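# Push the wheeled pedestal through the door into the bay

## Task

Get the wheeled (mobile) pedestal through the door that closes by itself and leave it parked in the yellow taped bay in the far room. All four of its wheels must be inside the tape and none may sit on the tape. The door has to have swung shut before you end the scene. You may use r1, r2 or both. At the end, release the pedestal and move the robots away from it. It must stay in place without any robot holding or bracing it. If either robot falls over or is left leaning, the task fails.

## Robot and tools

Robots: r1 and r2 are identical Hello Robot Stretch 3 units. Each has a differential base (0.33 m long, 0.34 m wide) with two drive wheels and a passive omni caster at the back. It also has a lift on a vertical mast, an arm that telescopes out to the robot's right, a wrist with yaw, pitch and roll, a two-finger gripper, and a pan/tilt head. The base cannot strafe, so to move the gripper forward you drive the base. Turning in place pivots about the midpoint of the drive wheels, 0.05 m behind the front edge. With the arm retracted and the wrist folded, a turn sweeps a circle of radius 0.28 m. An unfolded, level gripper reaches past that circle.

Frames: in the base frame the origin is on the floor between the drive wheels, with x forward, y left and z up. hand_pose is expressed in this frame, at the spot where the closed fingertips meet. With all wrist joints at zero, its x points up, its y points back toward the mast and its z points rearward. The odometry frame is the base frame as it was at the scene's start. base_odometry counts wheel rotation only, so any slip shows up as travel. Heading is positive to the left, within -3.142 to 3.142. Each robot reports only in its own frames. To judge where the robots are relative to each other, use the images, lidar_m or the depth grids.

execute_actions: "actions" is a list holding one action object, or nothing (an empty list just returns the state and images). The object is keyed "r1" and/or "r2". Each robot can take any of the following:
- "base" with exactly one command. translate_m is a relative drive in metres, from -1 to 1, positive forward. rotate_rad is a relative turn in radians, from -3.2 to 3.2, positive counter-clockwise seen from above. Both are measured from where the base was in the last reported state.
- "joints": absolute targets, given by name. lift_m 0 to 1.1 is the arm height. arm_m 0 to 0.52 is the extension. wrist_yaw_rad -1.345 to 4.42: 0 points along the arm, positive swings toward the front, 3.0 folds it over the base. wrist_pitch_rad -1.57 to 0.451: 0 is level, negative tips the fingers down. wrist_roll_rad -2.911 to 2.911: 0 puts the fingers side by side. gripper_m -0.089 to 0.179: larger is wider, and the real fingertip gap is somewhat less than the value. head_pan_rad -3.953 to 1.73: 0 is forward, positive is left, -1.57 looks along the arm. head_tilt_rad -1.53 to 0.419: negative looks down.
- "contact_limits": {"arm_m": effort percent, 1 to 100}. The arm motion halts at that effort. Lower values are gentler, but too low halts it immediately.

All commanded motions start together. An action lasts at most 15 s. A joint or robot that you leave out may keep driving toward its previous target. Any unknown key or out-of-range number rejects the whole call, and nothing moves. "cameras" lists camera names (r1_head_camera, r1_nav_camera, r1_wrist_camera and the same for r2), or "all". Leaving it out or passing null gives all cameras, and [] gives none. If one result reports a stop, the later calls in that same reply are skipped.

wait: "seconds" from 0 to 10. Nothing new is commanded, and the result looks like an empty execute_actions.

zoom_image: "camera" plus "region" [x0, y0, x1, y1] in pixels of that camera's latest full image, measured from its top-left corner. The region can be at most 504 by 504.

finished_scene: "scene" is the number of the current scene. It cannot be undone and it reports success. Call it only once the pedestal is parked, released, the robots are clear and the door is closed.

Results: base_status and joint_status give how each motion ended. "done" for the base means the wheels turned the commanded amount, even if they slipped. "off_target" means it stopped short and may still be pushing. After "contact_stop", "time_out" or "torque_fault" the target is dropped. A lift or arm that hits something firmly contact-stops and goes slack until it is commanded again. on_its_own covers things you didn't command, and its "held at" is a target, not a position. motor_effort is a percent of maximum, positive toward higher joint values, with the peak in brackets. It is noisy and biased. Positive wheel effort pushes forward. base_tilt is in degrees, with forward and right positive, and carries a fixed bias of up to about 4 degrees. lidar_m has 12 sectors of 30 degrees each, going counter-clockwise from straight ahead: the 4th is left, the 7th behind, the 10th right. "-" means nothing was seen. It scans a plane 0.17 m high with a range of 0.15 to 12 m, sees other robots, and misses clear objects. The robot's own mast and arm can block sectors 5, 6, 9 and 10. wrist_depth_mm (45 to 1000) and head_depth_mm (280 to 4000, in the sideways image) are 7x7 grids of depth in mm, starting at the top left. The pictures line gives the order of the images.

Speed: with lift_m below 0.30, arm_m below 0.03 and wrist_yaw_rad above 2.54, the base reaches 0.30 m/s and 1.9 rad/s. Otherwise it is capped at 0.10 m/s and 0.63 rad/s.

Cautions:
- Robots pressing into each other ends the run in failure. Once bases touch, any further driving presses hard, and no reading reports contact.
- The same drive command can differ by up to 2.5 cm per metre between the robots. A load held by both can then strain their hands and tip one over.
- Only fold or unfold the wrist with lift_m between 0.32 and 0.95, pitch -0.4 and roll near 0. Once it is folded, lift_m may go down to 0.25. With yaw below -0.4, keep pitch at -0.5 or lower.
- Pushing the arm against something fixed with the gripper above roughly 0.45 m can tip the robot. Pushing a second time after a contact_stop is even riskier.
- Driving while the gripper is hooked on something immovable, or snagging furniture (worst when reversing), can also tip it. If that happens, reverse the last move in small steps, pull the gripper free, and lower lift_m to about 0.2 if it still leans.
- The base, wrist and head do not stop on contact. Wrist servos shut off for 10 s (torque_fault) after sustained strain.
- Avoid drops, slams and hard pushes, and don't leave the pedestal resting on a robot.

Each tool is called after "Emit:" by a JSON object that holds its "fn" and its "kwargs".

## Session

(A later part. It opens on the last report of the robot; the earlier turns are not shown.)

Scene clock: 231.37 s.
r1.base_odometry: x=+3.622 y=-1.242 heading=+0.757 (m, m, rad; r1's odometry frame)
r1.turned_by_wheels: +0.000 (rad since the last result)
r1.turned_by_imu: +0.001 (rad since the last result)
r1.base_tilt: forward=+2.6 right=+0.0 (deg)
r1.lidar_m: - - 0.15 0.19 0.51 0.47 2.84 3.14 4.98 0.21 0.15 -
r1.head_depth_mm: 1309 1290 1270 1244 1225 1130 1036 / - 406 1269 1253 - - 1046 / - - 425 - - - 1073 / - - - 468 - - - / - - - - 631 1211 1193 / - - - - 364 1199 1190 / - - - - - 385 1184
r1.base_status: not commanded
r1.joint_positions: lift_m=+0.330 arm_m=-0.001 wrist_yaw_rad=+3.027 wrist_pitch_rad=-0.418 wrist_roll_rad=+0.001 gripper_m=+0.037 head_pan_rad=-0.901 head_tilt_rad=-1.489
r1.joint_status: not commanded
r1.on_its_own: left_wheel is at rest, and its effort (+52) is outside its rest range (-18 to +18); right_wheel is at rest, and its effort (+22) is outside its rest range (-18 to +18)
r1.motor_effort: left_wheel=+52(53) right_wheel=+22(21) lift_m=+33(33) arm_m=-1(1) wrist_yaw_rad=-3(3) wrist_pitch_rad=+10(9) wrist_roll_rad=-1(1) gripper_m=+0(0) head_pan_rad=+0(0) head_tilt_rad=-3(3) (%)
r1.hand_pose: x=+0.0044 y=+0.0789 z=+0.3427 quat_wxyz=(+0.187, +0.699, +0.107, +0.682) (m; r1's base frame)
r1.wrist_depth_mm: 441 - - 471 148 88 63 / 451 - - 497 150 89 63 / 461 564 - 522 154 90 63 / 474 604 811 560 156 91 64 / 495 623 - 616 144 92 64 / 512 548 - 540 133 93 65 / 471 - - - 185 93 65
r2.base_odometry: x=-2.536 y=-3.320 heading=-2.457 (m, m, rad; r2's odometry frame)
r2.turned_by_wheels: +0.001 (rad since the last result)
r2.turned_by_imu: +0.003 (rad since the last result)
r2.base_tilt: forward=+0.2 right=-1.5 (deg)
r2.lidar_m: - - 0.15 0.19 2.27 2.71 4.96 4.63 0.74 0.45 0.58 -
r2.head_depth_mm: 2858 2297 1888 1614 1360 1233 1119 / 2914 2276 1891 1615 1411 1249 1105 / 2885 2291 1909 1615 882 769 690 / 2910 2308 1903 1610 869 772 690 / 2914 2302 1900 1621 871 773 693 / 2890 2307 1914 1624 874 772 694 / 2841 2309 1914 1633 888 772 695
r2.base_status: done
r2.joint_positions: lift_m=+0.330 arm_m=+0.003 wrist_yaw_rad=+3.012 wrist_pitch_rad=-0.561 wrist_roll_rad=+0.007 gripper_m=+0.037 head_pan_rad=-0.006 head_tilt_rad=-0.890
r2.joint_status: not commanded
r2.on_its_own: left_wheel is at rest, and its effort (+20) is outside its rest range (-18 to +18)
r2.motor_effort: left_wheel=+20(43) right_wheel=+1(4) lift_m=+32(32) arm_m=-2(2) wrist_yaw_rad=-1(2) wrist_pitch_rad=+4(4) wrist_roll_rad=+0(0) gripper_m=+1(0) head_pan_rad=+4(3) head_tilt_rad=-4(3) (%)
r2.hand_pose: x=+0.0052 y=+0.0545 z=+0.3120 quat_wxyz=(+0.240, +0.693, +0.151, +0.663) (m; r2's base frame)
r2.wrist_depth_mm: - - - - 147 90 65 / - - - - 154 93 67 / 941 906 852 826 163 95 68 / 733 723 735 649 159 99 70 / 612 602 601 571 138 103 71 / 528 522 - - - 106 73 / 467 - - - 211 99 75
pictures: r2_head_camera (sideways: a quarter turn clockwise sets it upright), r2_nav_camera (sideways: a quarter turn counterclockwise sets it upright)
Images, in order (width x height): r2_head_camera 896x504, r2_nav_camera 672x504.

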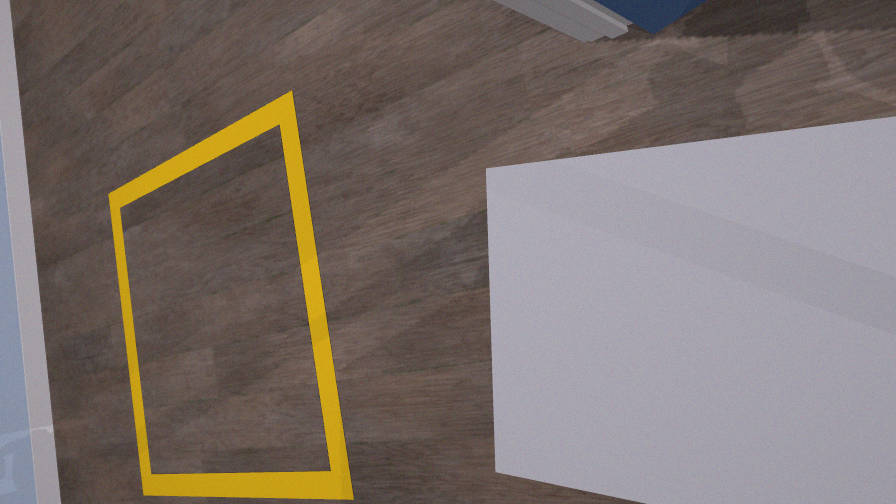

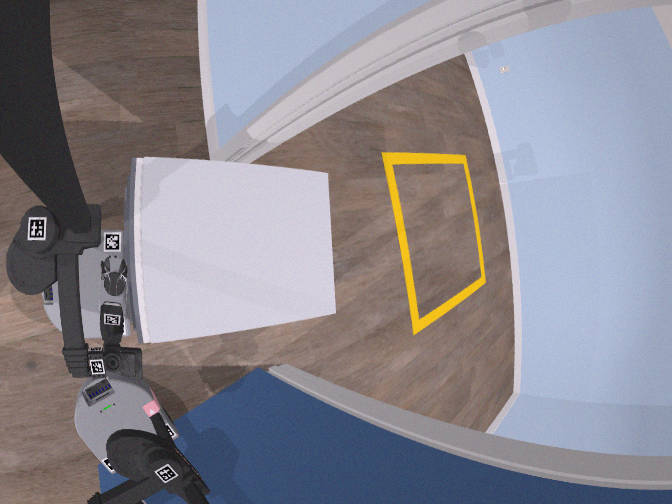

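Emit:
{"fn": "execute_actions", "kwargs": {"actions": [{"r2":{"base":{"translate_m":0.3}}}], "cameras": []}}

Emit:
{"fn": "execute_actions", "kwargs": {"actions": [{"r2":{"base":{"rotate_rad":0.08}}}], "cameras": []}}

Emit:
{"fn": "execute_actions", "kwargs": {"actions": [{"r2":{"base":{"translate_m":0.25}}}], "cameras": ["r2_nav_camera","r2_head_camera"]}}

Scene clock: 235.87 s.
r1.base_odometry: x=+3.622 y=-1.242 heading=+0.757 (m, m, rad; r1's odometry frame)
r1.turned_by_wheels: +0.000 (rad since the last result)
r1.turned_by_imu: +0.001 (rad since the last result)
r1.base_tilt: forward=+2.6 right=+0.1 (deg)
r1.lidar_m: - - 0.15 0.19 0.63 0.74 2.84 3.15 4.99 0.21 0.15 -
r1.head_depth_mm: 1306 1298 1280 1255 1227 1204 1188 / - 406 1273 1258 - - 1083 / - - 425 - - - 1037 / - - - 468 - - - / - - - - 633 1215 1192 / - - - - 364 1202 1189 / - - - - - 385 1177
r1.base_status: not commanded
r1.joint_positions: lift_m=+0.330 arm_m=-0.001 wrist_yaw_rad=+3.027 wrist_pitch_rad=-0.418 wrist_roll_rad=+0.001 gripper_m=+0.037 head_pan_rad=-0.901 head_tilt_rad=-1.489
r1.joint_status: not commanded
r1.on_its_own: left_wheel is at rest, and its effort (+53) is outside its rest range (-18 to +18); right_wheel is at rest, and its effort (+22) is outside its rest range (-18 to +18)
r1.motor_effort: left_wheel=+53(53) right_wheel=+22(22) lift_m=+33(33) arm_m=-1(1) wrist_yaw_rad=-4(4) wrist_pitch_rad=+10(10) wrist_roll_rad=-1(1) gripper_m=+0(0) head_pan_rad=-1(0) head_tilt_rad=-3(4) (%)
r1.hand_pose: x=+0.0044 y=+0.0789 z=+0.3427 quat_wxyz=(+0.187, +0.699, +0.107, +0.682) (m; r1's base frame)
r1.wrist_depth_mm: 485 - 913 470 148 88 62 / 566 - 987 496 151 89 63 / 607 589 - 521 153 90 63 / 506 538 813 555 156 91 64 / 452 563 - 619 145 92 64 / 460 550 - 541 133 93 65 / 468 - - - 184 93 65
r2.base_odometry: x=-2.769 y=-3.510 heading=-2.457 (m, m, rad; r2's odometry frame)
r2.turned_by_wheels: +0.001 (rad since the last result)
r2.turned_by_imu: +0.003 (rad since the last result)
r2.base_tilt: forward=+0.2 right=-1.5 (deg)
r2.lidar_m: - - 0.15 0.19 2.34 2.79 5.10 4.50 0.49 0.47 0.46 -
r2.head_depth_mm: 2883 2271 1885 1607 1408 1248 1121 / 2865 2274 1885 1619 1416 1248 1104 / 2792 2284 1881 1620 887 770 690 / 2801 2291 1900 1618 870 770 691 / 2744 2291 1901 1627 870 772 691 / 2734 2328 1913 1621 870 772 694 / 2696 2318 1914 1636 875 774 694
r2.base_status: done
r2.joint_positions: lift_m=+0.330 arm_m=+0.003 wrist_yaw_rad=+3.017 wrist_pitch_rad=-0.564 wrist_roll_rad=+0.007 gripper_m=+0.037 head_pan_rad=-0.006 head_tilt_rad=-0.890
r2.joint_status: not commanded
r2.on_its_own: left_wheel is at rest, and its effort (+19) is outside its rest range (-18 to +18)
r2.motor_effort: left_wheel=+19(43) right_wheel=+1(4) lift_m=+32(32) arm_m=-2(2) wrist_yaw_rad=-5(4) wrist_pitch_rad=+5(5) wrist_roll_rad=+0(0) gripper_m=+2(2) head_pan_rad=+3(3) head_tilt_rad=-3(3) (%)
r2.hand_pose: x=+0.0042 y=+0.0542 z=+0.3114 quat_wxyz=(+0.240, +0.692, +0.153, +0.663) (m; r2's base frame)
r2.wrist_depth_mm: - - - 625 147 87 62 / - - - 708 153 89 63 / 911 906 878 764 161 92 64 / 737 732 704 664 155 95 66 / 612 604 589 565 138 98 67 / 520 532 - - 121 101 69 / 464 - - - 206 96 70
pictures: none
No camera images: the call's "cameras" was empty. Leave "cameras" out to get every camera's image.

Scene clock: 236.83 s.
r1.base_odometry: x=+3.622 y=-1.242 heading=+0.757 (m, m, rad; r1's odometry frame)
r1.turned_by_wheels: +0.000 (rad since the last result)
r1.turned_by_imu: +0.000 (rad since the last result)
r1.base_tilt: forward=+2.6 right=+0.1 (deg)
r1.lidar_m: - - 0.15 0.19 0.63 0.73 2.84 3.12 4.97 0.21 0.15 -
r1.head_depth_mm: 1311 1290 1268 1250 1234 1206 1181 / - 405 1269 1258 - - 1079 / - - 426 - - - 1037 / - - - 468 - - - / - - - - 631 1213 1186 / - - - - 364 1204 1187 / - - - - - 386 1184
r1.base_status: not commanded
r1.joint_positions: lift_m=+0.330 arm_m=-0.001 wrist_yaw_rad=+3.027 wrist_pitch_rad=-0.418 wrist_roll_rad=+0.001 gripper_m=+0.037 head_pan_rad=-0.901 head_tilt_rad=-1.489
r1.joint_status: not commanded
r1.on_its_own: left_wheel is at rest, and its effort (+53) is outside its rest range (-18 to +18); right_wheel is at rest, and its effort (+22) is outside its rest range (-18 to +18)
r1.motor_effort: left_wheel=+53(53) right_wheel=+22(22) lift_m=+33(33) arm_m=+0(1) wrist_yaw_rad=-4(3) wrist_pitch_rad=+9(10) wrist_roll_rad=-1(1) gripper_m=+0(0) head_pan_rad=+1(0) head_tilt_rad=-4(4) (%)
r1.hand_pose: x=+0.0044 y=+0.0789 z=+0.3427 quat_wxyz=(+0.187, +0.699, +0.107, +0.682) (m; r1's base frame)
r1.wrist_depth_mm: 479 - 908 472 148 88 63 / 565 - 998 494 150 89 63 / 611 587 - 524 153 90 64 / 509 542 797 561 156 91 64 / 435 555 - 616 145 92 64 / 450 532 - 542 133 93 65 / 469 - - - 185 94 65
r2.base_odometry: x=-2.769 y=-3.510 heading=-2.377 (m, m, rad; r2's odometry frame)
r2.turned_by_wheels: +0.080 (rad since the last result)
r2.turned_by_imu: +0.078 (rad since the last result)
r2.base_tilt: forward=+0.2 right=-1.6 (deg)
r2.lidar_m: - - 0.15 0.28 2.35 2.94 5.58 4.00 0.49 0.46 0.46 -
r2.head_depth_mm: 2813 2267 1887 1610 1401 1246 1121 / 2777 2285 1888 1610 1378 1226 1090 / 2783 2282 1903 1619 866 768 689 / 2761 2292 1900 1619 870 770 691 / 2737 2299 1898 1618 867 772 691 / 2715 2302 1904 1628 874 773 693 / 2709 2310 1920 1641 1362 772 694
r2.base_status: done
r2.joint_positions: lift_m=+0.330 arm_m=+0.003 wrist_yaw_rad=+3.013 wrist_pitch_rad=-0.565 wrist_roll_rad=+0.007 gripper_m=+0.037 head_pan_rad=-0.006 head_tilt_rad=-0.890
r2.joint_status: not commanded
r2.motor_effort: left_wheel=+0(12) right_wheel=+13(21) lift_m=+32(31) arm_m=-2(2) wrist_yaw_rad=-2(4) wrist_pitch_rad=+5(5) wrist_roll_rad=+0(0) gripper_m=+0(3) head_pan_rad=+3(3) head_tilt_rad=-3(3) (%)
r2.hand_pose: x=+0.0049 y=+0.0539 z=+0.3111 quat_wxyz=(+0.241, +0.692, +0.153, +0.663) (m; r2's base frame)
r2.wrist_depth_mm: - - - 793 174 96 66 / - - - 876 180 97 67 / 911 896 871 804 184 99 68 / 735 718 722 670 164 102 69 / 606 598 593 573 142 104 70 / 527 530 - - - 106 71 / 463 - - - 219 98 72
pictures: none
No camera images: the call's "cameras" was empty. Leave "cameras" out to get every camera's image.

Scene clock: 240.43 s.
r1.base_odometry: x=+3.622 y=-1.242 heading=+0.757 (m, m, rad; r1's odometry frame)
r1.turned_by_wheels: +0.000 (rad since the last result)
r1.turned_by_imu: +0.001 (rad since the last result)
r1.base_tilt: forward=+2.6 right=+0.0 (deg)
r1.lidar_m: - - 0.15 0.19 0.80 1.09 2.84 3.15 4.99 0.21 0.15 -
r1.head_depth_mm: 1311 1287 1268 1249 1228 1196 1180 / - 405 1272 1254 - - 1187 / - - 426 - - - 1184 / - - - 468 - - - / - - - - 631 1207 1193 / - - - - 365 1200 1196 / - - - - - 385 1184
r1.base_status: not commanded
r1.joint_positions: lift_m=+0.330 arm_m=-0.001 wrist_yaw_rad=+3.027 wrist_pitch_rad=-0.418 wrist_roll_rad=+0.001 gripper_m=+0.037 head_pan_rad=-0.901 head_tilt_rad=-1.489
r1.joint_status: not commanded
r1.on_its_own: left_wheel is at rest, and its effort (+53) is outside its rest range (-18 to +18); right_wheel is at rest, and its effort (+21) is outside its rest range (-18 to +18)
r1.motor_effort: left_wheel=+53(53) right_wheel=+21(22) lift_m=+33(33) arm_m=-1(1) wrist_yaw_rad=-3(4) wrist_pitch_rad=+10(10) wrist_roll_rad=-1(1) gripper_m=+0(0) head_pan_rad=+0(0) head_tilt_rad=-4(4) (%)
r1.hand_pose: x=+0.0044 y=+0.0789 z=+0.3427 quat_wxyz=(+0.187, +0.699, +0.107, +0.682) (m; r1's base frame)
r1.wrist_depth_mm: 770 - - 469 149 88 63 / 878 - - 496 151 89 63 / 648 656 - 528 153 90 63 / 622 610 808 554 156 91 64 / 640 645 - 614 145 92 64 / 539 543 - 537 133 93 65 / 473 - - - 184 93 65
r2.base_odometry: x=-2.949 y=-3.683 heading=-2.377 (m, m, rad; r2's odometry frame)
r2.turned_by_wheels: +0.001 (rad since the last result)
r2.turned_by_imu: +0.003 (rad since the last result)
r2.base_tilt: forward=+0.2 right=-1.5 (deg)
r2.lidar_m: - - 0.15 0.19 0.44 2.98 5.82 0.65 0.46 0.41 0.45 -
r2.head_depth_mm: 2650 2265 1889 1614 1398 1249 1117 / 2652 2273 1888 1614 1416 1249 1102 / 2638 2293 1889 1615 868 768 693 / 2611 2291 1907 1627 867 771 692 / 2595 2306 1900 1623 870 769 693 / 2584 2308 1903 1632 873 773 694 / 2553 2312 1914 1634 892 775 695
r2.base_status: done
r2.joint_positions: lift_m=+0.330 arm_m=+0.003 wrist_yaw_rad=+3.014 wrist_pitch_rad=-0.567 wrist_roll_rad=+0.007 gripper_m=+0.037 head_pan_rad=-0.006 head_tilt_rad=-0.890
r2.joint_status: not commanded
r2.on_its_own: left_wheel is at rest, and its effort (+21) is outside its rest range (-18 to +18)
r2.motor_effort: left_wheel=+21(42) right_wheel=+1(22) lift_m=+32(32) arm_m=-2(2) wrist_yaw_rad=-2(6) wrist_pitch_rad=+6(7) wrist_roll_rad=+0(0) gripper_m=+1(2) head_pan_rad=+3(3) head_tilt_rad=-3(3) (%)
r2.hand_pose: x=+0.0047 y=+0.0536 z=+0.3107 quat_wxyz=(+0.242, +0.692, +0.153, +0.663) (m; r2's base frame)
r2.wrist_depth_mm: - - 417 447 147 90 65 / - - 461 484 155 93 66 / 917 876 510 537 163 96 68 / 741 726 584 596 157 99 70 / 607 601 599 574 137 103 71 / 527 530 - - - 106 73 / 457 - - - 208 98 75
pictures: r2_head_camera (sideways: a quarter turn clockwise sets it upright), r2_nav_camera (sideways: a quarter turn counterclockwise sets it upright)
Images, in order (width x height): r2_head_camera 896x504, r2_nav_camera 672x504.

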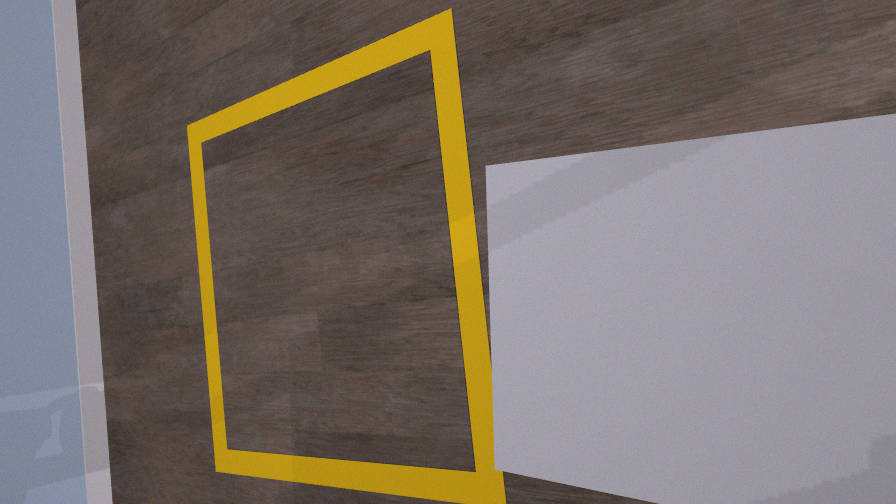

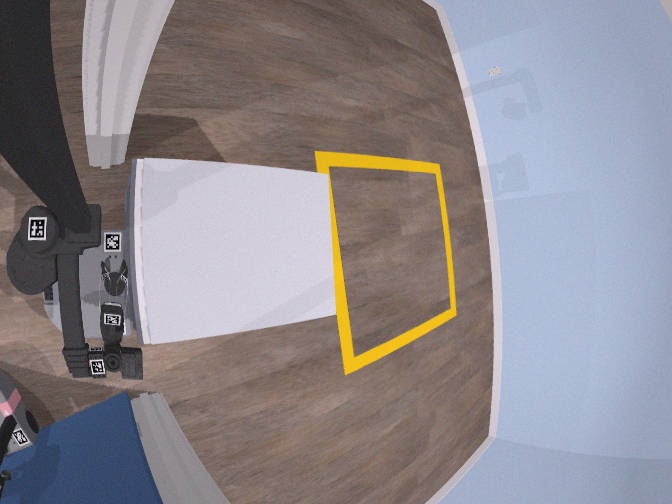

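Emit:
{"fn": "execute_actions", "kwargs": {"actions": [{"r2":{"base":{"rotate_rad":0.08}}}], "cameras": []}}

Emit:
{"fn": "execute_actions", "kwargs": {"actions": [{"r2":{"base":{"translate_m":0.55},"joints":{"head_tilt_rad":-1.0}}}], "cameras": ["r2_nav_camera","r2_head_camera"]}}

Scene clock: 242.13 s.
r1.base_odometry: x=+3.622 y=-1.242 heading=+0.757 (m, m, rad; r1's odometry frame)
r1.turned_by_wheels: +0.000 (rad since the last result)
r1.turned_by_imu: +0.000 (rad since the last result)
r1.base_tilt: forward=+2.6 right=+0.1 (deg)
r1.lidar_m: - - 0.15 0.19 0.80 1.09 2.84 3.14 4.98 0.21 0.15 -
r1.head_depth_mm: 1308 1290 1274 1246 1225 1201 1189 / - 405 1268 1263 - - 1185 / - - 425 - - - 1180 / - - - 468 - - - / - - - - 631 1211 1191 / - - - - 364 1195 1188 / - - - - - 385 1188
r1.base_status: not commanded
r1.joint_positions: lift_m=+0.330 arm_m=-0.001 wrist_yaw_rad=+3.027 wrist_pitch_rad=-0.418 wrist_roll_rad=+0.001 gripper_m=+0.037 head_pan_rad=-0.901 head_tilt_rad=-1.489
r1.joint_status: not commanded
r1.on_its_own: left_wheel is at rest, and its effort (+53) is outside its rest range (-18 to +18); right_wheel is at rest, and its effort (+21) is outside its rest range (-18 to +18)
r1.motor_effort: left_wheel=+53(53) right_wheel=+21(21) lift_m=+33(33) arm_m=-1(1) wrist_yaw_rad=-3(4) wrist_pitch_rad=+10(10) wrist_roll_rad=-1(1) gripper_m=+0(0) head_pan_rad=+1(1) head_tilt_rad=-4(3) (%)
r1.hand_pose: x=+0.0044 y=+0.0789 z=+0.3427 quat_wxyz=(+0.187, +0.699, +0.107, +0.682) (m; r1's base frame)
r1.wrist_depth_mm: 761 - 980 470 149 88 63 / 848 - - 496 151 89 63 / 653 650 - 527 153 90 63 / 624 608 803 560 156 91 64 / 633 640 - 618 144 92 64 / 543 545 - 544 133 93 65 / 472 - - - 184 93 65
r2.base_odometry: x=-2.949 y=-3.683 heading=-2.297 (m, m, rad; r2's odometry frame)
r2.turned_by_wheels: +0.080 (rad since the last result)
r2.turned_by_imu: +0.079 (rad since the last result)
r2.base_tilt: forward=+0.2 right=-1.5 (deg)
r2.lidar_m: - - 0.15 0.26 2.42 3.18 5.80 0.65 0.44 0.41 2.44 -
r2.head_depth_mm: 2614 2255 1886 1614 1402 1240 1125 / 2629 2291 1896 1614 1381 1211 723 / 2596 2283 1884 1610 868 770 688 / 2584 2296 1889 1610 871 768 692 / 2615 2303 1894 1622 871 770 691 / 2596 2304 1908 1616 873 771 692 / 2604 2320 1910 1628 1390 774 695
r2.base_status: done
r2.joint_positions: lift_m=+0.330 arm_m=+0.003 wrist_yaw_rad=+3.013 wrist_pitch_rad=-0.565 wrist_roll_rad=+0.007 gripper_m=+0.037 head_pan_rad=-0.006 head_tilt_rad=-0.890
r2.joint_status: not commanded
r2.motor_effort: left_wheel=-2(13) right_wheel=+3(5) lift_m=+32(32) arm_m=-2(2) wrist_yaw_rad=-1(3) wrist_pitch_rad=+5(6) wrist_roll_rad=+0(0) gripper_m=+1(0) head_pan_rad=+5(3) head_tilt_rad=-4(3) (%)
r2.hand_pose: x=+0.0049 y=+0.0539 z=+0.3111 quat_wxyz=(+0.241, +0.692, +0.153, +0.663) (m; r2's base frame)
r2.wrist_depth_mm: - - 428 438 171 96 67 / - - 481 483 177 98 68 / 915 888 541 546 181 100 69 / 734 720 624 619 164 102 70 / 603 600 592 591 143 105 71 / 522 531 - - - 107 72 / 463 - - - 220 98 73
pictures: none
No camera images: the call's "cameras" was empty. Leave "cameras" out to get every camera's image.

Scene clock: 248.73 s.
r1.base_odometry: x=+3.622 y=-1.242 heading=+0.757 (m, m, rad; r1's odometry frame)
r1.turned_by_wheels: +0.000 (rad since the last result)
r1.turned_by_imu: +0.002 (rad since the last result)
r1.base_tilt: forward=+2.6 right=+0.1 (deg)
r1.lidar_m: - - 0.15 0.19 1.09 1.09 2.84 3.14 5.01 0.21 0.15 -
r1.head_depth_mm: 1311 1291 1270 1246 1235 1207 1183 / - 406 1268 1256 - - 1182 / - - 426 - - - 1183 / - - - 468 - - - / - - - - 632 1209 1195 / - - - - 365 1201 1187 / - - - - - 385 1189
r1.base_status: not commanded
r1.joint_positions: lift_m=+0.330 arm_m=-0.001 wrist_yaw_rad=+3.027 wrist_pitch_rad=-0.418 wrist_roll_rad=+0.001 gripper_m=+0.037 head_pan_rad=-0.901 head_tilt_rad=-1.489
r1.joint_status: not commanded
r1.on_its_own: left_wheel is at rest, and its effort (+53) is outside its rest range (-18 to +18); right_wheel is at rest, and its effort (+21) is outside its rest range (-18 to +18)
r1.motor_effort: left_wheel=+53(53) right_wheel=+21(22) lift_m=+32(33) arm_m=+0(1) wrist_yaw_rad=-3(4) wrist_pitch_rad=+10(10) wrist_roll_rad=-1(1) gripper_m=+0(0) head_pan_rad=-1(0) head_tilt_rad=-4(4) (%)
r1.hand_pose: x=+0.0044 y=+0.0789 z=+0.3427 quat_wxyz=(+0.187, +0.699, +0.107, +0.682) (m; r1's base frame)
r1.wrist_depth_mm: - - - 471 149 88 63 / - - - 499 151 89 63 / 967 - - 531 153 90 63 / 778 783 812 558 156 91 64 / 644 643 - 612 144 92 64 / 546 550 - 544 133 92 65 / 464 - - - 185 93 65
r2.base_odometry: x=-3.313 y=-4.094 heading=-2.296 (m, m, rad; r2's odometry frame)
r2.turned_by_wheels: +0.001 (rad since the last result)
r2.turned_by_imu: +0.005 (rad since the last result)
r2.base_tilt: forward=+0.2 right=-1.5 (deg)
r2.lidar_m: - - 0.15 0.19 0.71 0.65 6.36 0.63 0.63 1.56 2.41 -
r2.head_depth_mm: 2217 1957 1691 1499 1332 1208 1108 / 2199 1959 1704 1502 1338 1210 1078 / 2200 1984 1708 956 823 744 680 / 2191 1975 1710 924 824 745 679 / 2172 1969 1711 926 829 748 680 / 2171 1997 1721 931 827 749 682 / 2194 2003 1715 949 832 750 684
r2.base_status: done
r2.joint_positions: lift_m=+0.330 arm_m=+0.003 wrist_yaw_rad=+3.013 wrist_pitch_rad=-0.564 wrist_roll_rad=+0.007 gripper_m=+0.037 head_pan_rad=-0.006 head_tilt_rad=-0.988
r2.joint_status: all done
r2.on_its_own: left_wheel is at rest, and its effort (+21) is outside its rest range (-18 to +18)
r2.motor_effort: left_wheel=+21(43) right_wheel=+0(26) lift_m=+32(32) arm_m=-2(2) wrist_yaw_rad=-1(5) wrist_pitch_rad=+5(6) wrist_roll_rad=+0(0) gripper_m=+0(2) head_pan_rad=+3(3) head_tilt_rad=-4(14) (%)
r2.hand_pose: x=+0.0050 y=+0.0540 z=+0.3113 quat_wxyz=(+0.241, +0.692, +0.152, +0.663) (m; r2's base frame)
r2.wrist_depth_mm: 741 - - - 150 95 69 / 712 935 - 989 159 98 71 / 680 875 864 781 169 102 73 / 654 718 716 650 164 105 75 / 593 600 598 562 144 109 77 / 530 532 - - - 110 79 / 464 - - - 219 100 81
pictures: r2_head_camera (sideways: a quarter turn clockwise sets it upright), r2_nav_camera (sideways: a quarter turn counterclockwise sets it upright)
Images, in order (width x height): r2_head_camera 896x504, r2_nav_camera 672x504.

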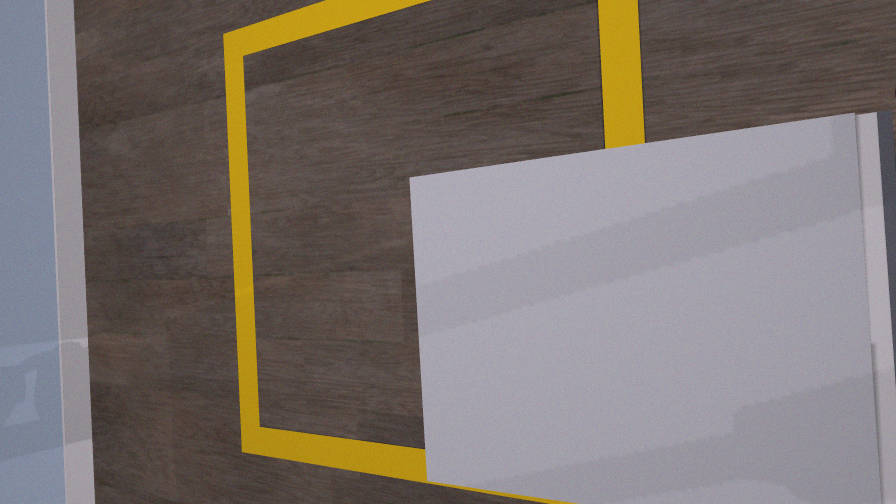

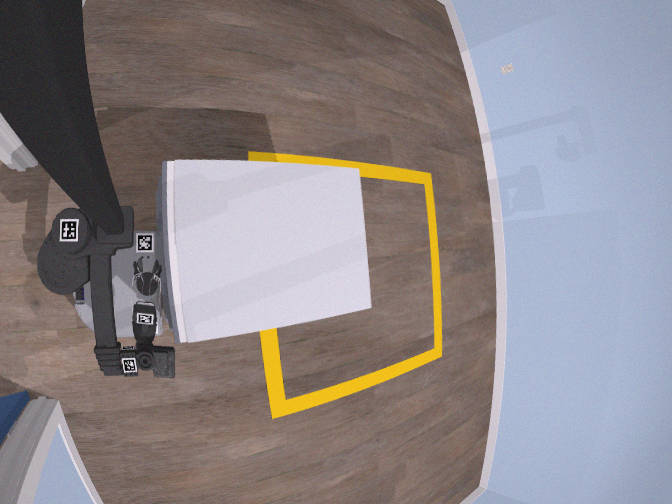

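Emit:
{"fn": "execute_actions", "kwargs": {"actions": [{"r2":{"base":{"translate_m":0.58},"joints":{"head_tilt_rad":-1.2}}}], "cameras": ["r2_nav_camera","r2_head_camera"]}}

Scene clock: 256.10 s.
r1.base_odometry: x=+3.622 y=-1.242 heading=+0.757 (m, m, rad; r1's odometry frame)
r1.turned_by_wheels: +0.000 (rad since the last result)
r1.turned_by_imu: +0.002 (rad since the last result)
r1.base_tilt: forward=+2.6 right=+0.1 (deg)
r1.lidar_m: - - 0.15 0.19 1.10 1.09 2.83 3.14 5.02 0.21 0.15 -
r1.head_depth_mm: 1305 1294 1267 1244 1224 1206 1185 / - 405 1274 1257 - - 1189 / - - 425 - - - 1183 / - - - 469 - - - / - - - - 631 1210 1189 / - - - - 364 1202 1187 / - - - - - 386 1186
r1.base_status: not commanded
r1.joint_positions: lift_m=+0.330 arm_m=-0.001 wrist_yaw_rad=+3.027 wrist_pitch_rad=-0.418 wrist_roll_rad=+0.001 gripper_m=+0.037 head_pan_rad=-0.901 head_tilt_rad=-1.489
r1.joint_status: not commanded
r1.on_its_own: left_wheel is at rest, and its effort (+53) is outside its rest range (-18 to +18); right_wheel is at rest, and its effort (+21) is outside its rest range (-18 to +18)
r1.motor_effort: left_wheel=+53(53) right_wheel=+21(21) lift_m=+33(33) arm_m=-1(0) wrist_yaw_rad=-4(4) wrist_pitch_rad=+9(10) wrist_roll_rad=-1(1) gripper_m=+0(0) head_pan_rad=+1(0) head_tilt_rad=-4(3) (%)
r1.hand_pose: x=+0.0044 y=+0.0789 z=+0.3427 quat_wxyz=(+0.187, +0.699, +0.107, +0.682) (m; r1's base frame)
r1.wrist_depth_mm: - - - 473 148 88 63 / - - - 498 151 89 63 / 978 - - 526 154 90 63 / 780 783 811 556 156 91 64 / 638 648 - 616 145 92 64 / 535 547 - 544 133 93 65 / 474 - - - 185 93 65
r2.base_odometry: x=-3.698 y=-4.529 heading=-2.295 (m, m, rad; r2's odometry frame)
r2.turned_by_wheels: +0.001 (rad since the last result)
r2.turned_by_imu: +0.005 (rad since the last result)
r2.base_tilt: forward=+0.2 right=-1.6 (deg)
r2.lidar_m: - - 0.15 0.19 1.57 1.15 1.69 1.11 1.42 2.33 2.39 -
r2.head_depth_mm: 1720 1568 1447 1338 1249 1177 1102 / 1718 1580 1449 1345 1256 1186 - / 1732 1582 1421 843 776 730 - / 1733 1580 891 826 770 732 - / 1744 1587 896 828 770 729 - / 1739 1602 900 831 773 736 1135 / 1737 1595 901 831 771 736 1119
r2.base_status: done
r2.joint_positions: lift_m=+0.330 arm_m=+0.003 wrist_yaw_rad=+3.013 wrist_pitch_rad=-0.564 wrist_roll_rad=+0.007 gripper_m=+0.037 head_pan_rad=-0.006 head_tilt_rad=-1.186
r2.joint_status: all done
r2.on_its_own: left_wheel is at rest, and its effort (+21) is outside its rest range (-18 to +18)
r2.motor_effort: left_wheel=+21(44) right_wheel=+1(3) lift_m=+32(32) arm_m=-2(2) wrist_yaw_rad=-1(2) wrist_pitch_rad=+5(5) wrist_roll_rad=+0(0) gripper_m=+0(0) head_pan_rad=+3(2) head_tilt_rad=-4(18) (%)
r2.hand_pose: x=+0.0050 y=+0.0541 z=+0.3113 quat_wxyz=(+0.241, +0.692, +0.152, +0.663) (m; r2's base frame)
r2.wrist_depth_mm: - - - - 151 95 69 / - - - 984 159 98 71 / 922 908 884 786 168 102 73 / 745 718 723 641 165 105 75 / 606 601 608 554 144 110 77 / 530 525 - - - 111 79 / 467 - - - 218 101 81
pictures: r2_head_camera (sideways: a quarter turn clockwise sets it upright), r2_nav_camera (sideways: a quarter turn counterclockwise sets it upright)
Images, in order (width x height): r2_head_camera 896x504, r2_nav_camera 672x504.

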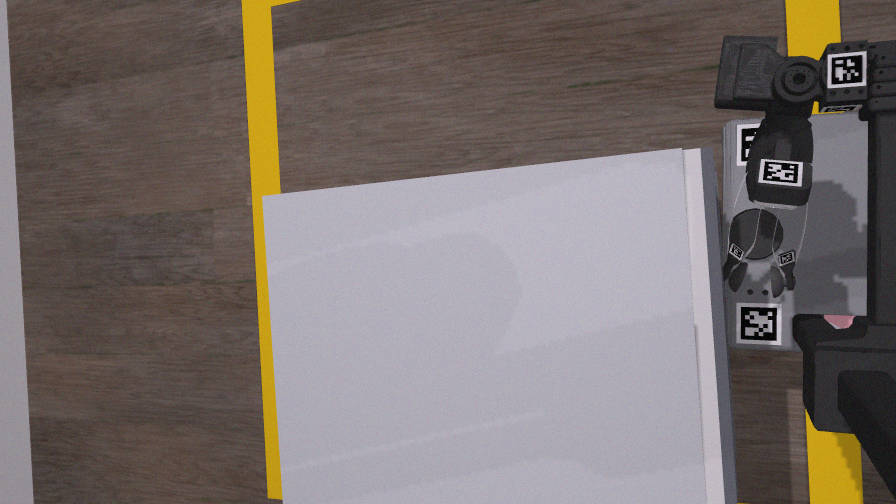

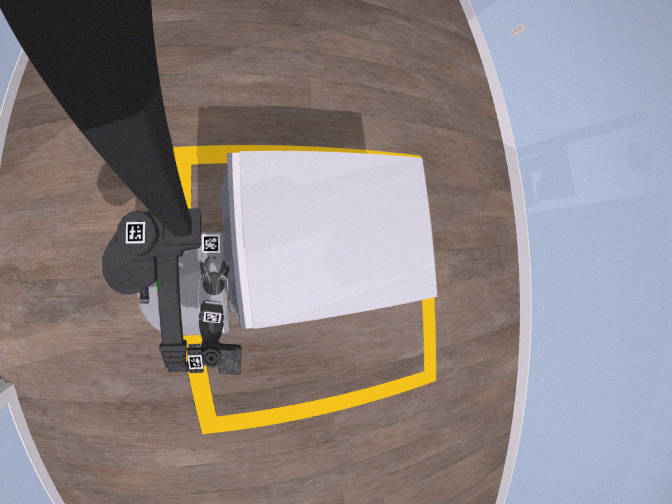

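Emit:
{"fn": "execute_actions", "kwargs": {"actions": [{"r2":{"base":{"translate_m":-0.35},"joints":{"head_tilt_rad":-0.95}},"r1":{"base":{"translate_m":-0.5},"joints":{"head_pan_rad":0,"head_tilt_rad":-0.9}}}]}}

Scene clock: 262.53 s.
r1.base_odometry: x=+3.259 y=-1.586 heading=+0.757 (m, m, rad; r1's odometry frame)
r1.turned_by_wheels: +0.000 (rad since the last result)
r1.turned_by_imu: -0.001 (rad since the last result)
r1.base_tilt: forward=+2.7 right=+0.0 (deg)
r1.lidar_m: - 0.15 0.46 1.46 0.84 1.26 2.35 2.60 4.11 5.08 3.42 -
r1.head_depth_mm: - - - - - - - / - - - - - - - / - - - - - - - / - - - - - - - / - - - - - - 442 / - - - - - - 886 / - - - - - 420 1129
r1.base_status: done
r1.joint_positions: lift_m=+0.330 arm_m=-0.001 wrist_yaw_rad=+3.023 wrist_pitch_rad=-0.418 wrist_roll_rad=+0.001 gripper_m=+0.037 head_pan_rad=-0.007 head_tilt_rad=-0.901
r1.joint_status: all done
r1.motor_effort: left_wheel=+6(42) right_wheel=+10(27) lift_m=+33(33) arm_m=-1(1) wrist_yaw_rad=-1(4) wrist_pitch_rad=+10(10) wrist_roll_rad=-1(1) gripper_m=+0(0) head_pan_rad=+4(55) head_tilt_rad=+0(22) (%)
r1.hand_pose: x=+0.0052 y=+0.0788 z=+0.3427 quat_wxyz=(+0.188, +0.699, +0.106, +0.682) (m; r1's base frame)
r1.wrist_depth_mm: 749 - - - - - 285 / 817 - - - - - 232 / 875 873 - - - 936 196 / 778 786 806 809 822 552 169 / 635 641 - 660 689 378 149 / 546 545 - 558 584 290 133 / 472 - - - 488 231 120
r2.base_odometry: x=-3.466 y=-4.267 heading=-2.295 (m, m, rad; r2's odometry frame)
r2.turned_by_wheels: +0.000 (rad since the last result)
r2.turned_by_imu: +0.000 (rad since the last result)
r2.base_tilt: forward=+0.2 right=-1.5 (deg)
r2.lidar_m: 0.41 0.42 2.53 2.40 1.06 0.84 1.12 0.80 0.96 2.31 2.41 2.22
r2.head_depth_mm: 2008 2061 1764 1529 1364 1217 1111 / 2003 2066 1765 1539 1356 1218 1107 / 1988 2079 1738 1461 940 1208 1112 / 1978 2080 1092 947 882 1193 1110 / 1961 2093 1086 953 870 1176 1117 / 1965 2095 1098 953 872 1183 1117 / 1975 2098 1715 973 875 1220 1123
r2.base_status: done
r2.joint_positions: lift_m=+0.330 arm_m=+0.003 wrist_yaw_rad=+3.013 wrist_pitch_rad=-0.564 wrist_roll_rad=+0.007 gripper_m=+0.037 head_pan_rad=-0.006 head_tilt_rad=-0.952
r2.joint_status: all done
r2.motor_effort: left_wheel=+0(17) right_wheel=+2(2) lift_m=+32(32) arm_m=-2(2) wrist_yaw_rad=-1(1) wrist_pitch_rad=+5(5) wrist_roll_rad=+0(0) gripper_m=+1(0) head_pan_rad=+4(4) head_tilt_rad=+1(15) (%)
r2.hand_pose: x=+0.0050 y=+0.0541 z=+0.3113 quat_wxyz=(+0.241, +0.692, +0.152, +0.663) (m; r2's base frame)
r2.wrist_depth_mm: - - - - - - - / - - - - - - 420 / 873 905 882 875 846 830 423 / 738 716 709 696 675 669 440 / 617 599 595 582 584 564 451 / 520 534 - - - 493 466 / 461 - - - 432 431 434
pictures: r1_head_camera (sideways: a quarter turn clockwise sets it upright), r1_nav_camera (sideways: a quarter turn counterclockwise sets it upright), r1_wrist_camera, r2_head_camera (sideways: a quarter turn clockwise sets it upright), r2_nav_camera (sideways: a quarter turn counterclockwise sets it upright), r2_wrist_camera
Images, in order (width x height): r1_head_camera 896x504, r1_nav_camera 672x504, r1_wrist_camera 644x364, r2_head_camera 896x504, r2_nav_camera 672x504, r2_wrist_camera 644x364.

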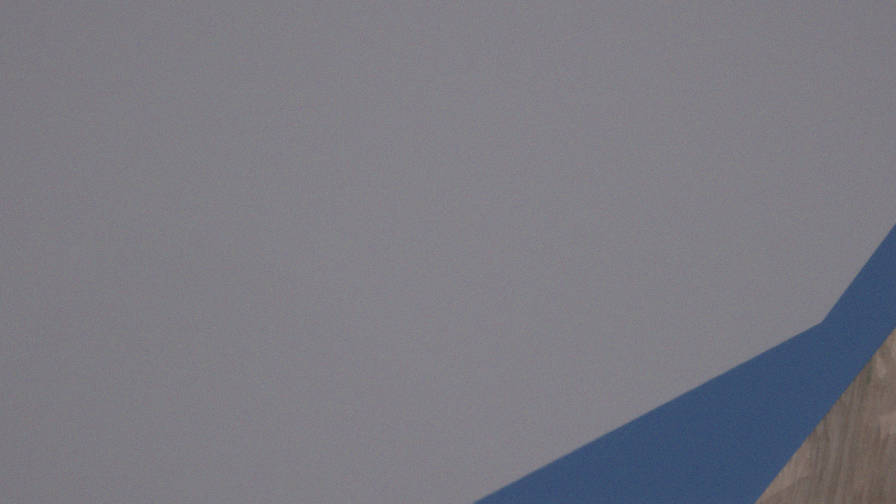

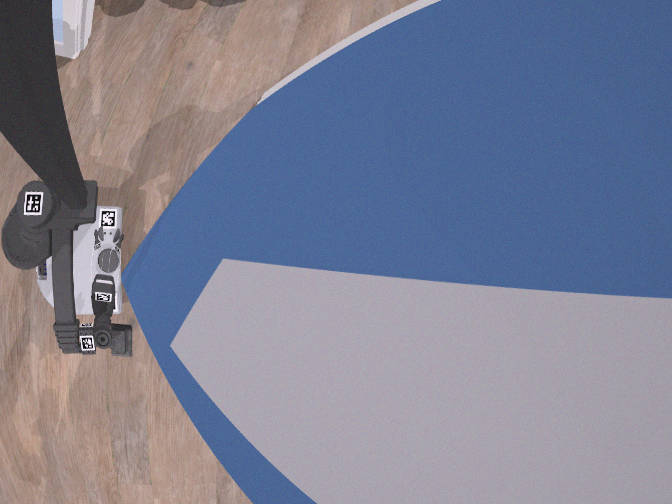

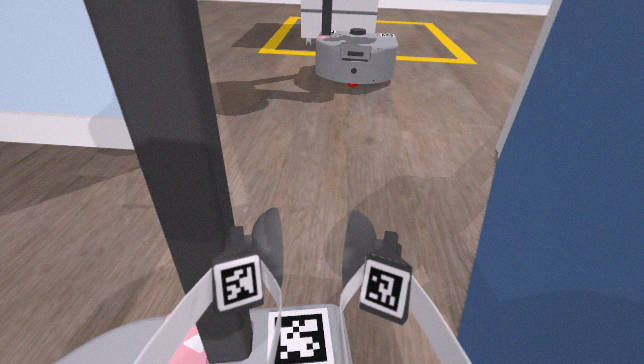

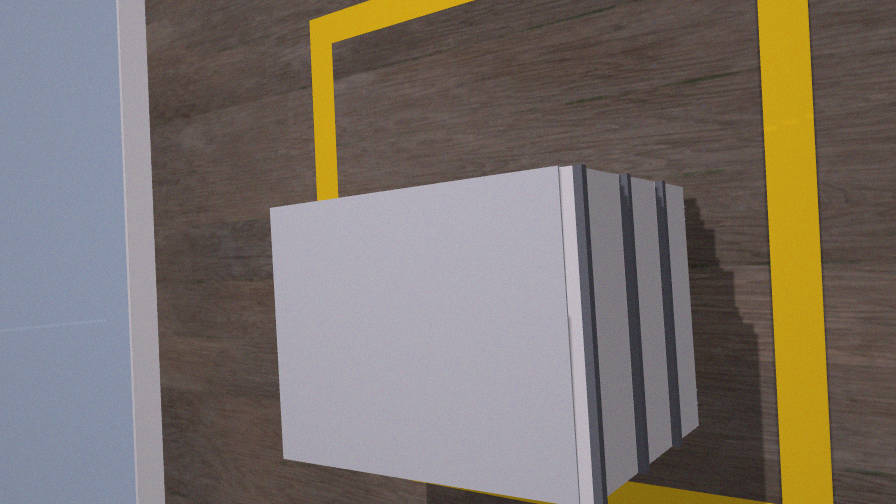

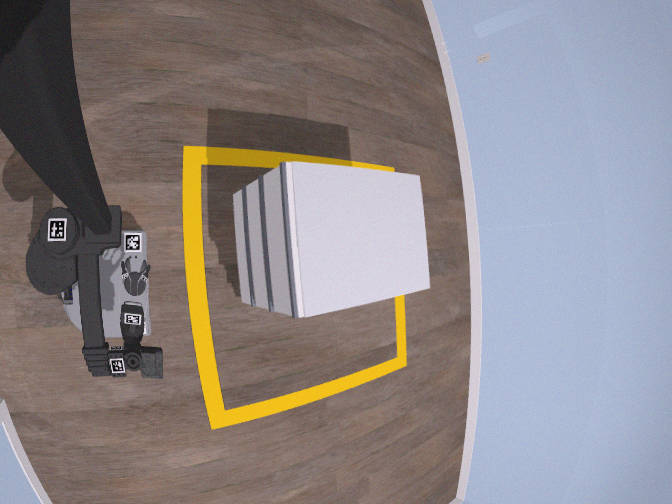

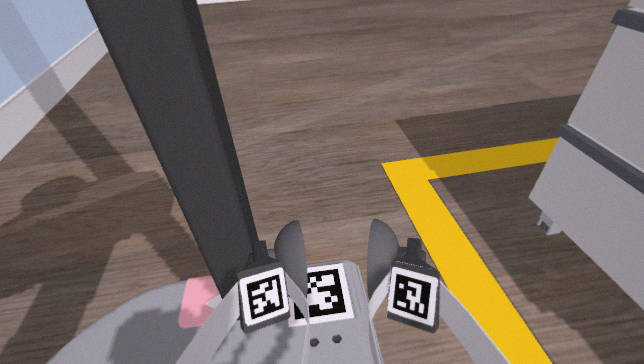

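Emit:
{"fn": "execute_actions", "kwargs": {"actions": [{"r2":{"joints":{"head_pan_rad":0.5,"head_tilt_rad":-0.75}},"r1":{"base":{"translate_m":-0.6}}}], "cameras": ["r2_head_camera","r1_nav_camera","r1_wrist_camera"]}}

Emit:
{"fn": "zoom_image", "kwargs": {"camera": "r1_wrist_camera", "region": [220,0,520,120]}}

Scene clock: 270.03 s.
r1.base_odometry: x=+2.823 y=-1.998 heading=+0.757 (m, m, rad; r1's odometry frame)
r1.turned_by_wheels: +0.000 (rad since the last result)
r1.turned_by_imu: -0.010 (rad since the last result)
r1.base_tilt: forward=+2.7 right=+0.0 (deg)
r1.lidar_m: 1.97 1.01 0.81 0.82 0.90 1.41 1.76 1.94 3.06 4.98 3.70 3.03
r1.head_depth_mm: 2592 2280 1892 1605 1399 1251 1122 / 2628 2287 1893 1617 1412 1250 1122 / 2656 2322 1906 1619 1413 1258 1120 / 2710 2315 1907 1629 1423 1259 1130 / 2675 2337 1911 1632 1428 1265 1130 / 2169 2200 1953 1646 1430 1264 1135 / 1709 1764 1791 1652 1438 1274 1136
r1.base_status: done
r1.joint_positions: lift_m=+0.330 arm_m=-0.001 wrist_yaw_rad=+3.023 wrist_pitch_rad=-0.418 wrist_roll_rad=+0.001 gripper_m=+0.037 head_pan_rad=+0.006 head_tilt_rad=-0.900
r1.joint_status: not commanded
r1.motor_effort: left_wheel=+0(32) right_wheel=-1(19) lift_m=+33(33) arm_m=+0(0) wrist_yaw_rad=-1(1) wrist_pitch_rad=+9(10) wrist_roll_rad=-1(1) gripper_m=+0(0) head_pan_rad=-3(18) head_tilt_rad=+0(2) (%)
r1.hand_pose: x=+0.0053 y=+0.0788 z=+0.3427 quat_wxyz=(+0.188, +0.699, +0.106, +0.682) (m; r1's base frame)
r1.wrist_depth_mm: 832 - 812 796 786 770 779 / 910 - 879 864 868 858 848 / 956 954 945 935 948 933 911 / 781 794 818 809 823 838 848 / 647 648 - 667 681 676 686 / 542 544 - 559 584 568 576 / 471 - - - 488 496 498
r2.base_odometry: x=-3.466 y=-4.267 heading=-2.295 (m, m, rad; r2's odometry frame)
r2.turned_by_wheels: +0.000 (rad since the last result)
r2.turned_by_imu: +0.002 (rad since the last result)
r2.base_tilt: forward=+0.2 right=-1.6 (deg)
r2.lidar_m: 0.41 0.42 2.53 2.41 1.06 0.83 0.79 0.80 0.96 2.31 2.40 2.23
r2.head_depth_mm: 1807 2018 2193 1136 947 818 813 / 1888 2096 2247 1136 951 820 896 / 1973 2191 2279 1140 952 835 995 / 2042 2311 2289 1841 954 873 1111 / 2148 2433 2281 1840 1542 1255 1172 / 2263 2585 2313 1843 1552 1334 1172 / 2385 2683 2295 1845 1552 1336 1171
r2.base_status: not commanded
r2.joint_positions: lift_m=+0.330 arm_m=+0.003 wrist_yaw_rad=+3.013 wrist_pitch_rad=-0.564 wrist_roll_rad=+0.007 gripper_m=+0.037 head_pan_rad=+0.493 head_tilt_rad=-0.755
r2.joint_status: all done
r2.motor_effort: left_wheel=+0(0) right_wheel=+1(1) lift_m=+32(32) arm_m=-2(2) wrist_yaw_rad=-2(1) wrist_pitch_rad=+5(5) wrist_roll_rad=+0(0) gripper_m=+1(0) head_pan_rad=+4(41) head_tilt_rad=+2(14) (%)
r2.hand_pose: x=+0.0050 y=+0.0541 z=+0.3113 quat_wxyz=(+0.241, +0.692, +0.152, +0.663) (m; r2's base frame)
r2.wrist_depth_mm: - - - - - - - / - - - - - - 419 / 897 906 871 850 840 824 423 / 731 723 715 698 689 672 438 / 610 607 595 576 588 565 455 / 521 529 - - - 490 469 / 460 - - - 429 427 426
pictures: r1_nav_camera (sideways: a quarter turn counterclockwise sets it upright), r1_wrist_camera, r2_head_camera (sideways: a quarter turn clockwise sets it upright)
Images, in order (width x height): r1_nav_camera 672x504, r1_wrist_camera 644x364, r2_head_camera 896x504.

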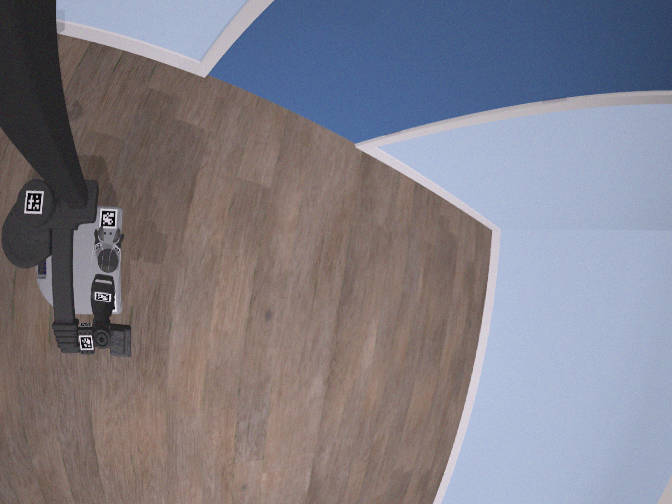

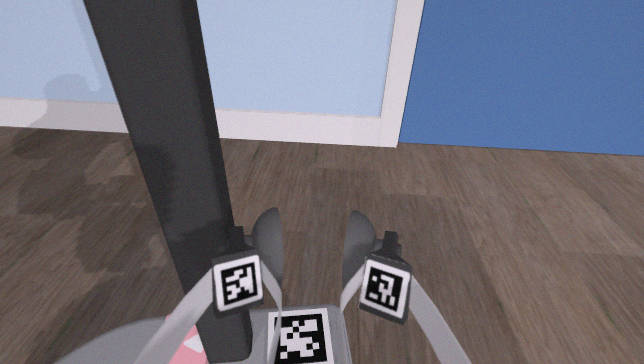

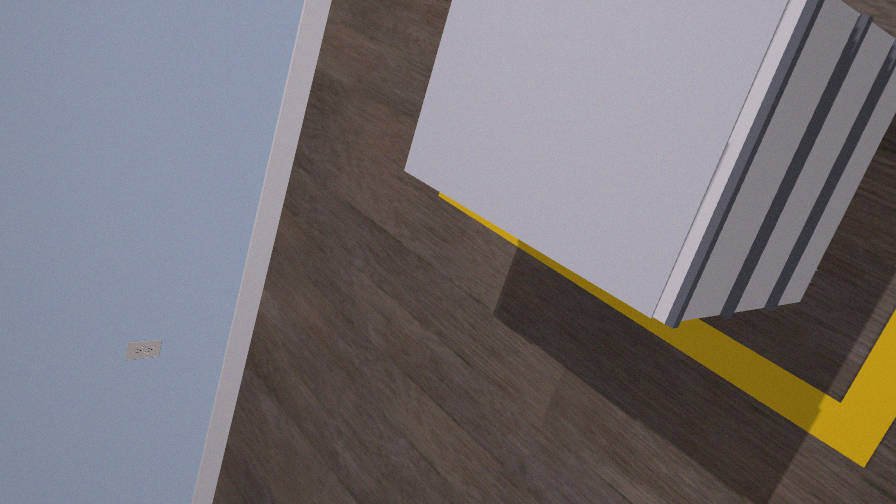

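Region (220, 0, 520, 120) of r1_wrist_camera's 644x364 image, scaled by 1.680; it fills the top 202 rows of this view, and the rest is white.

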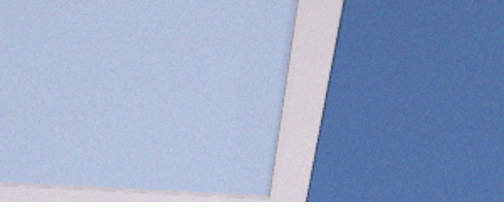

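Emit:
{"fn": "finished_scene", "kwargs": {"scene": 2}}

The scene is finished: the task was done.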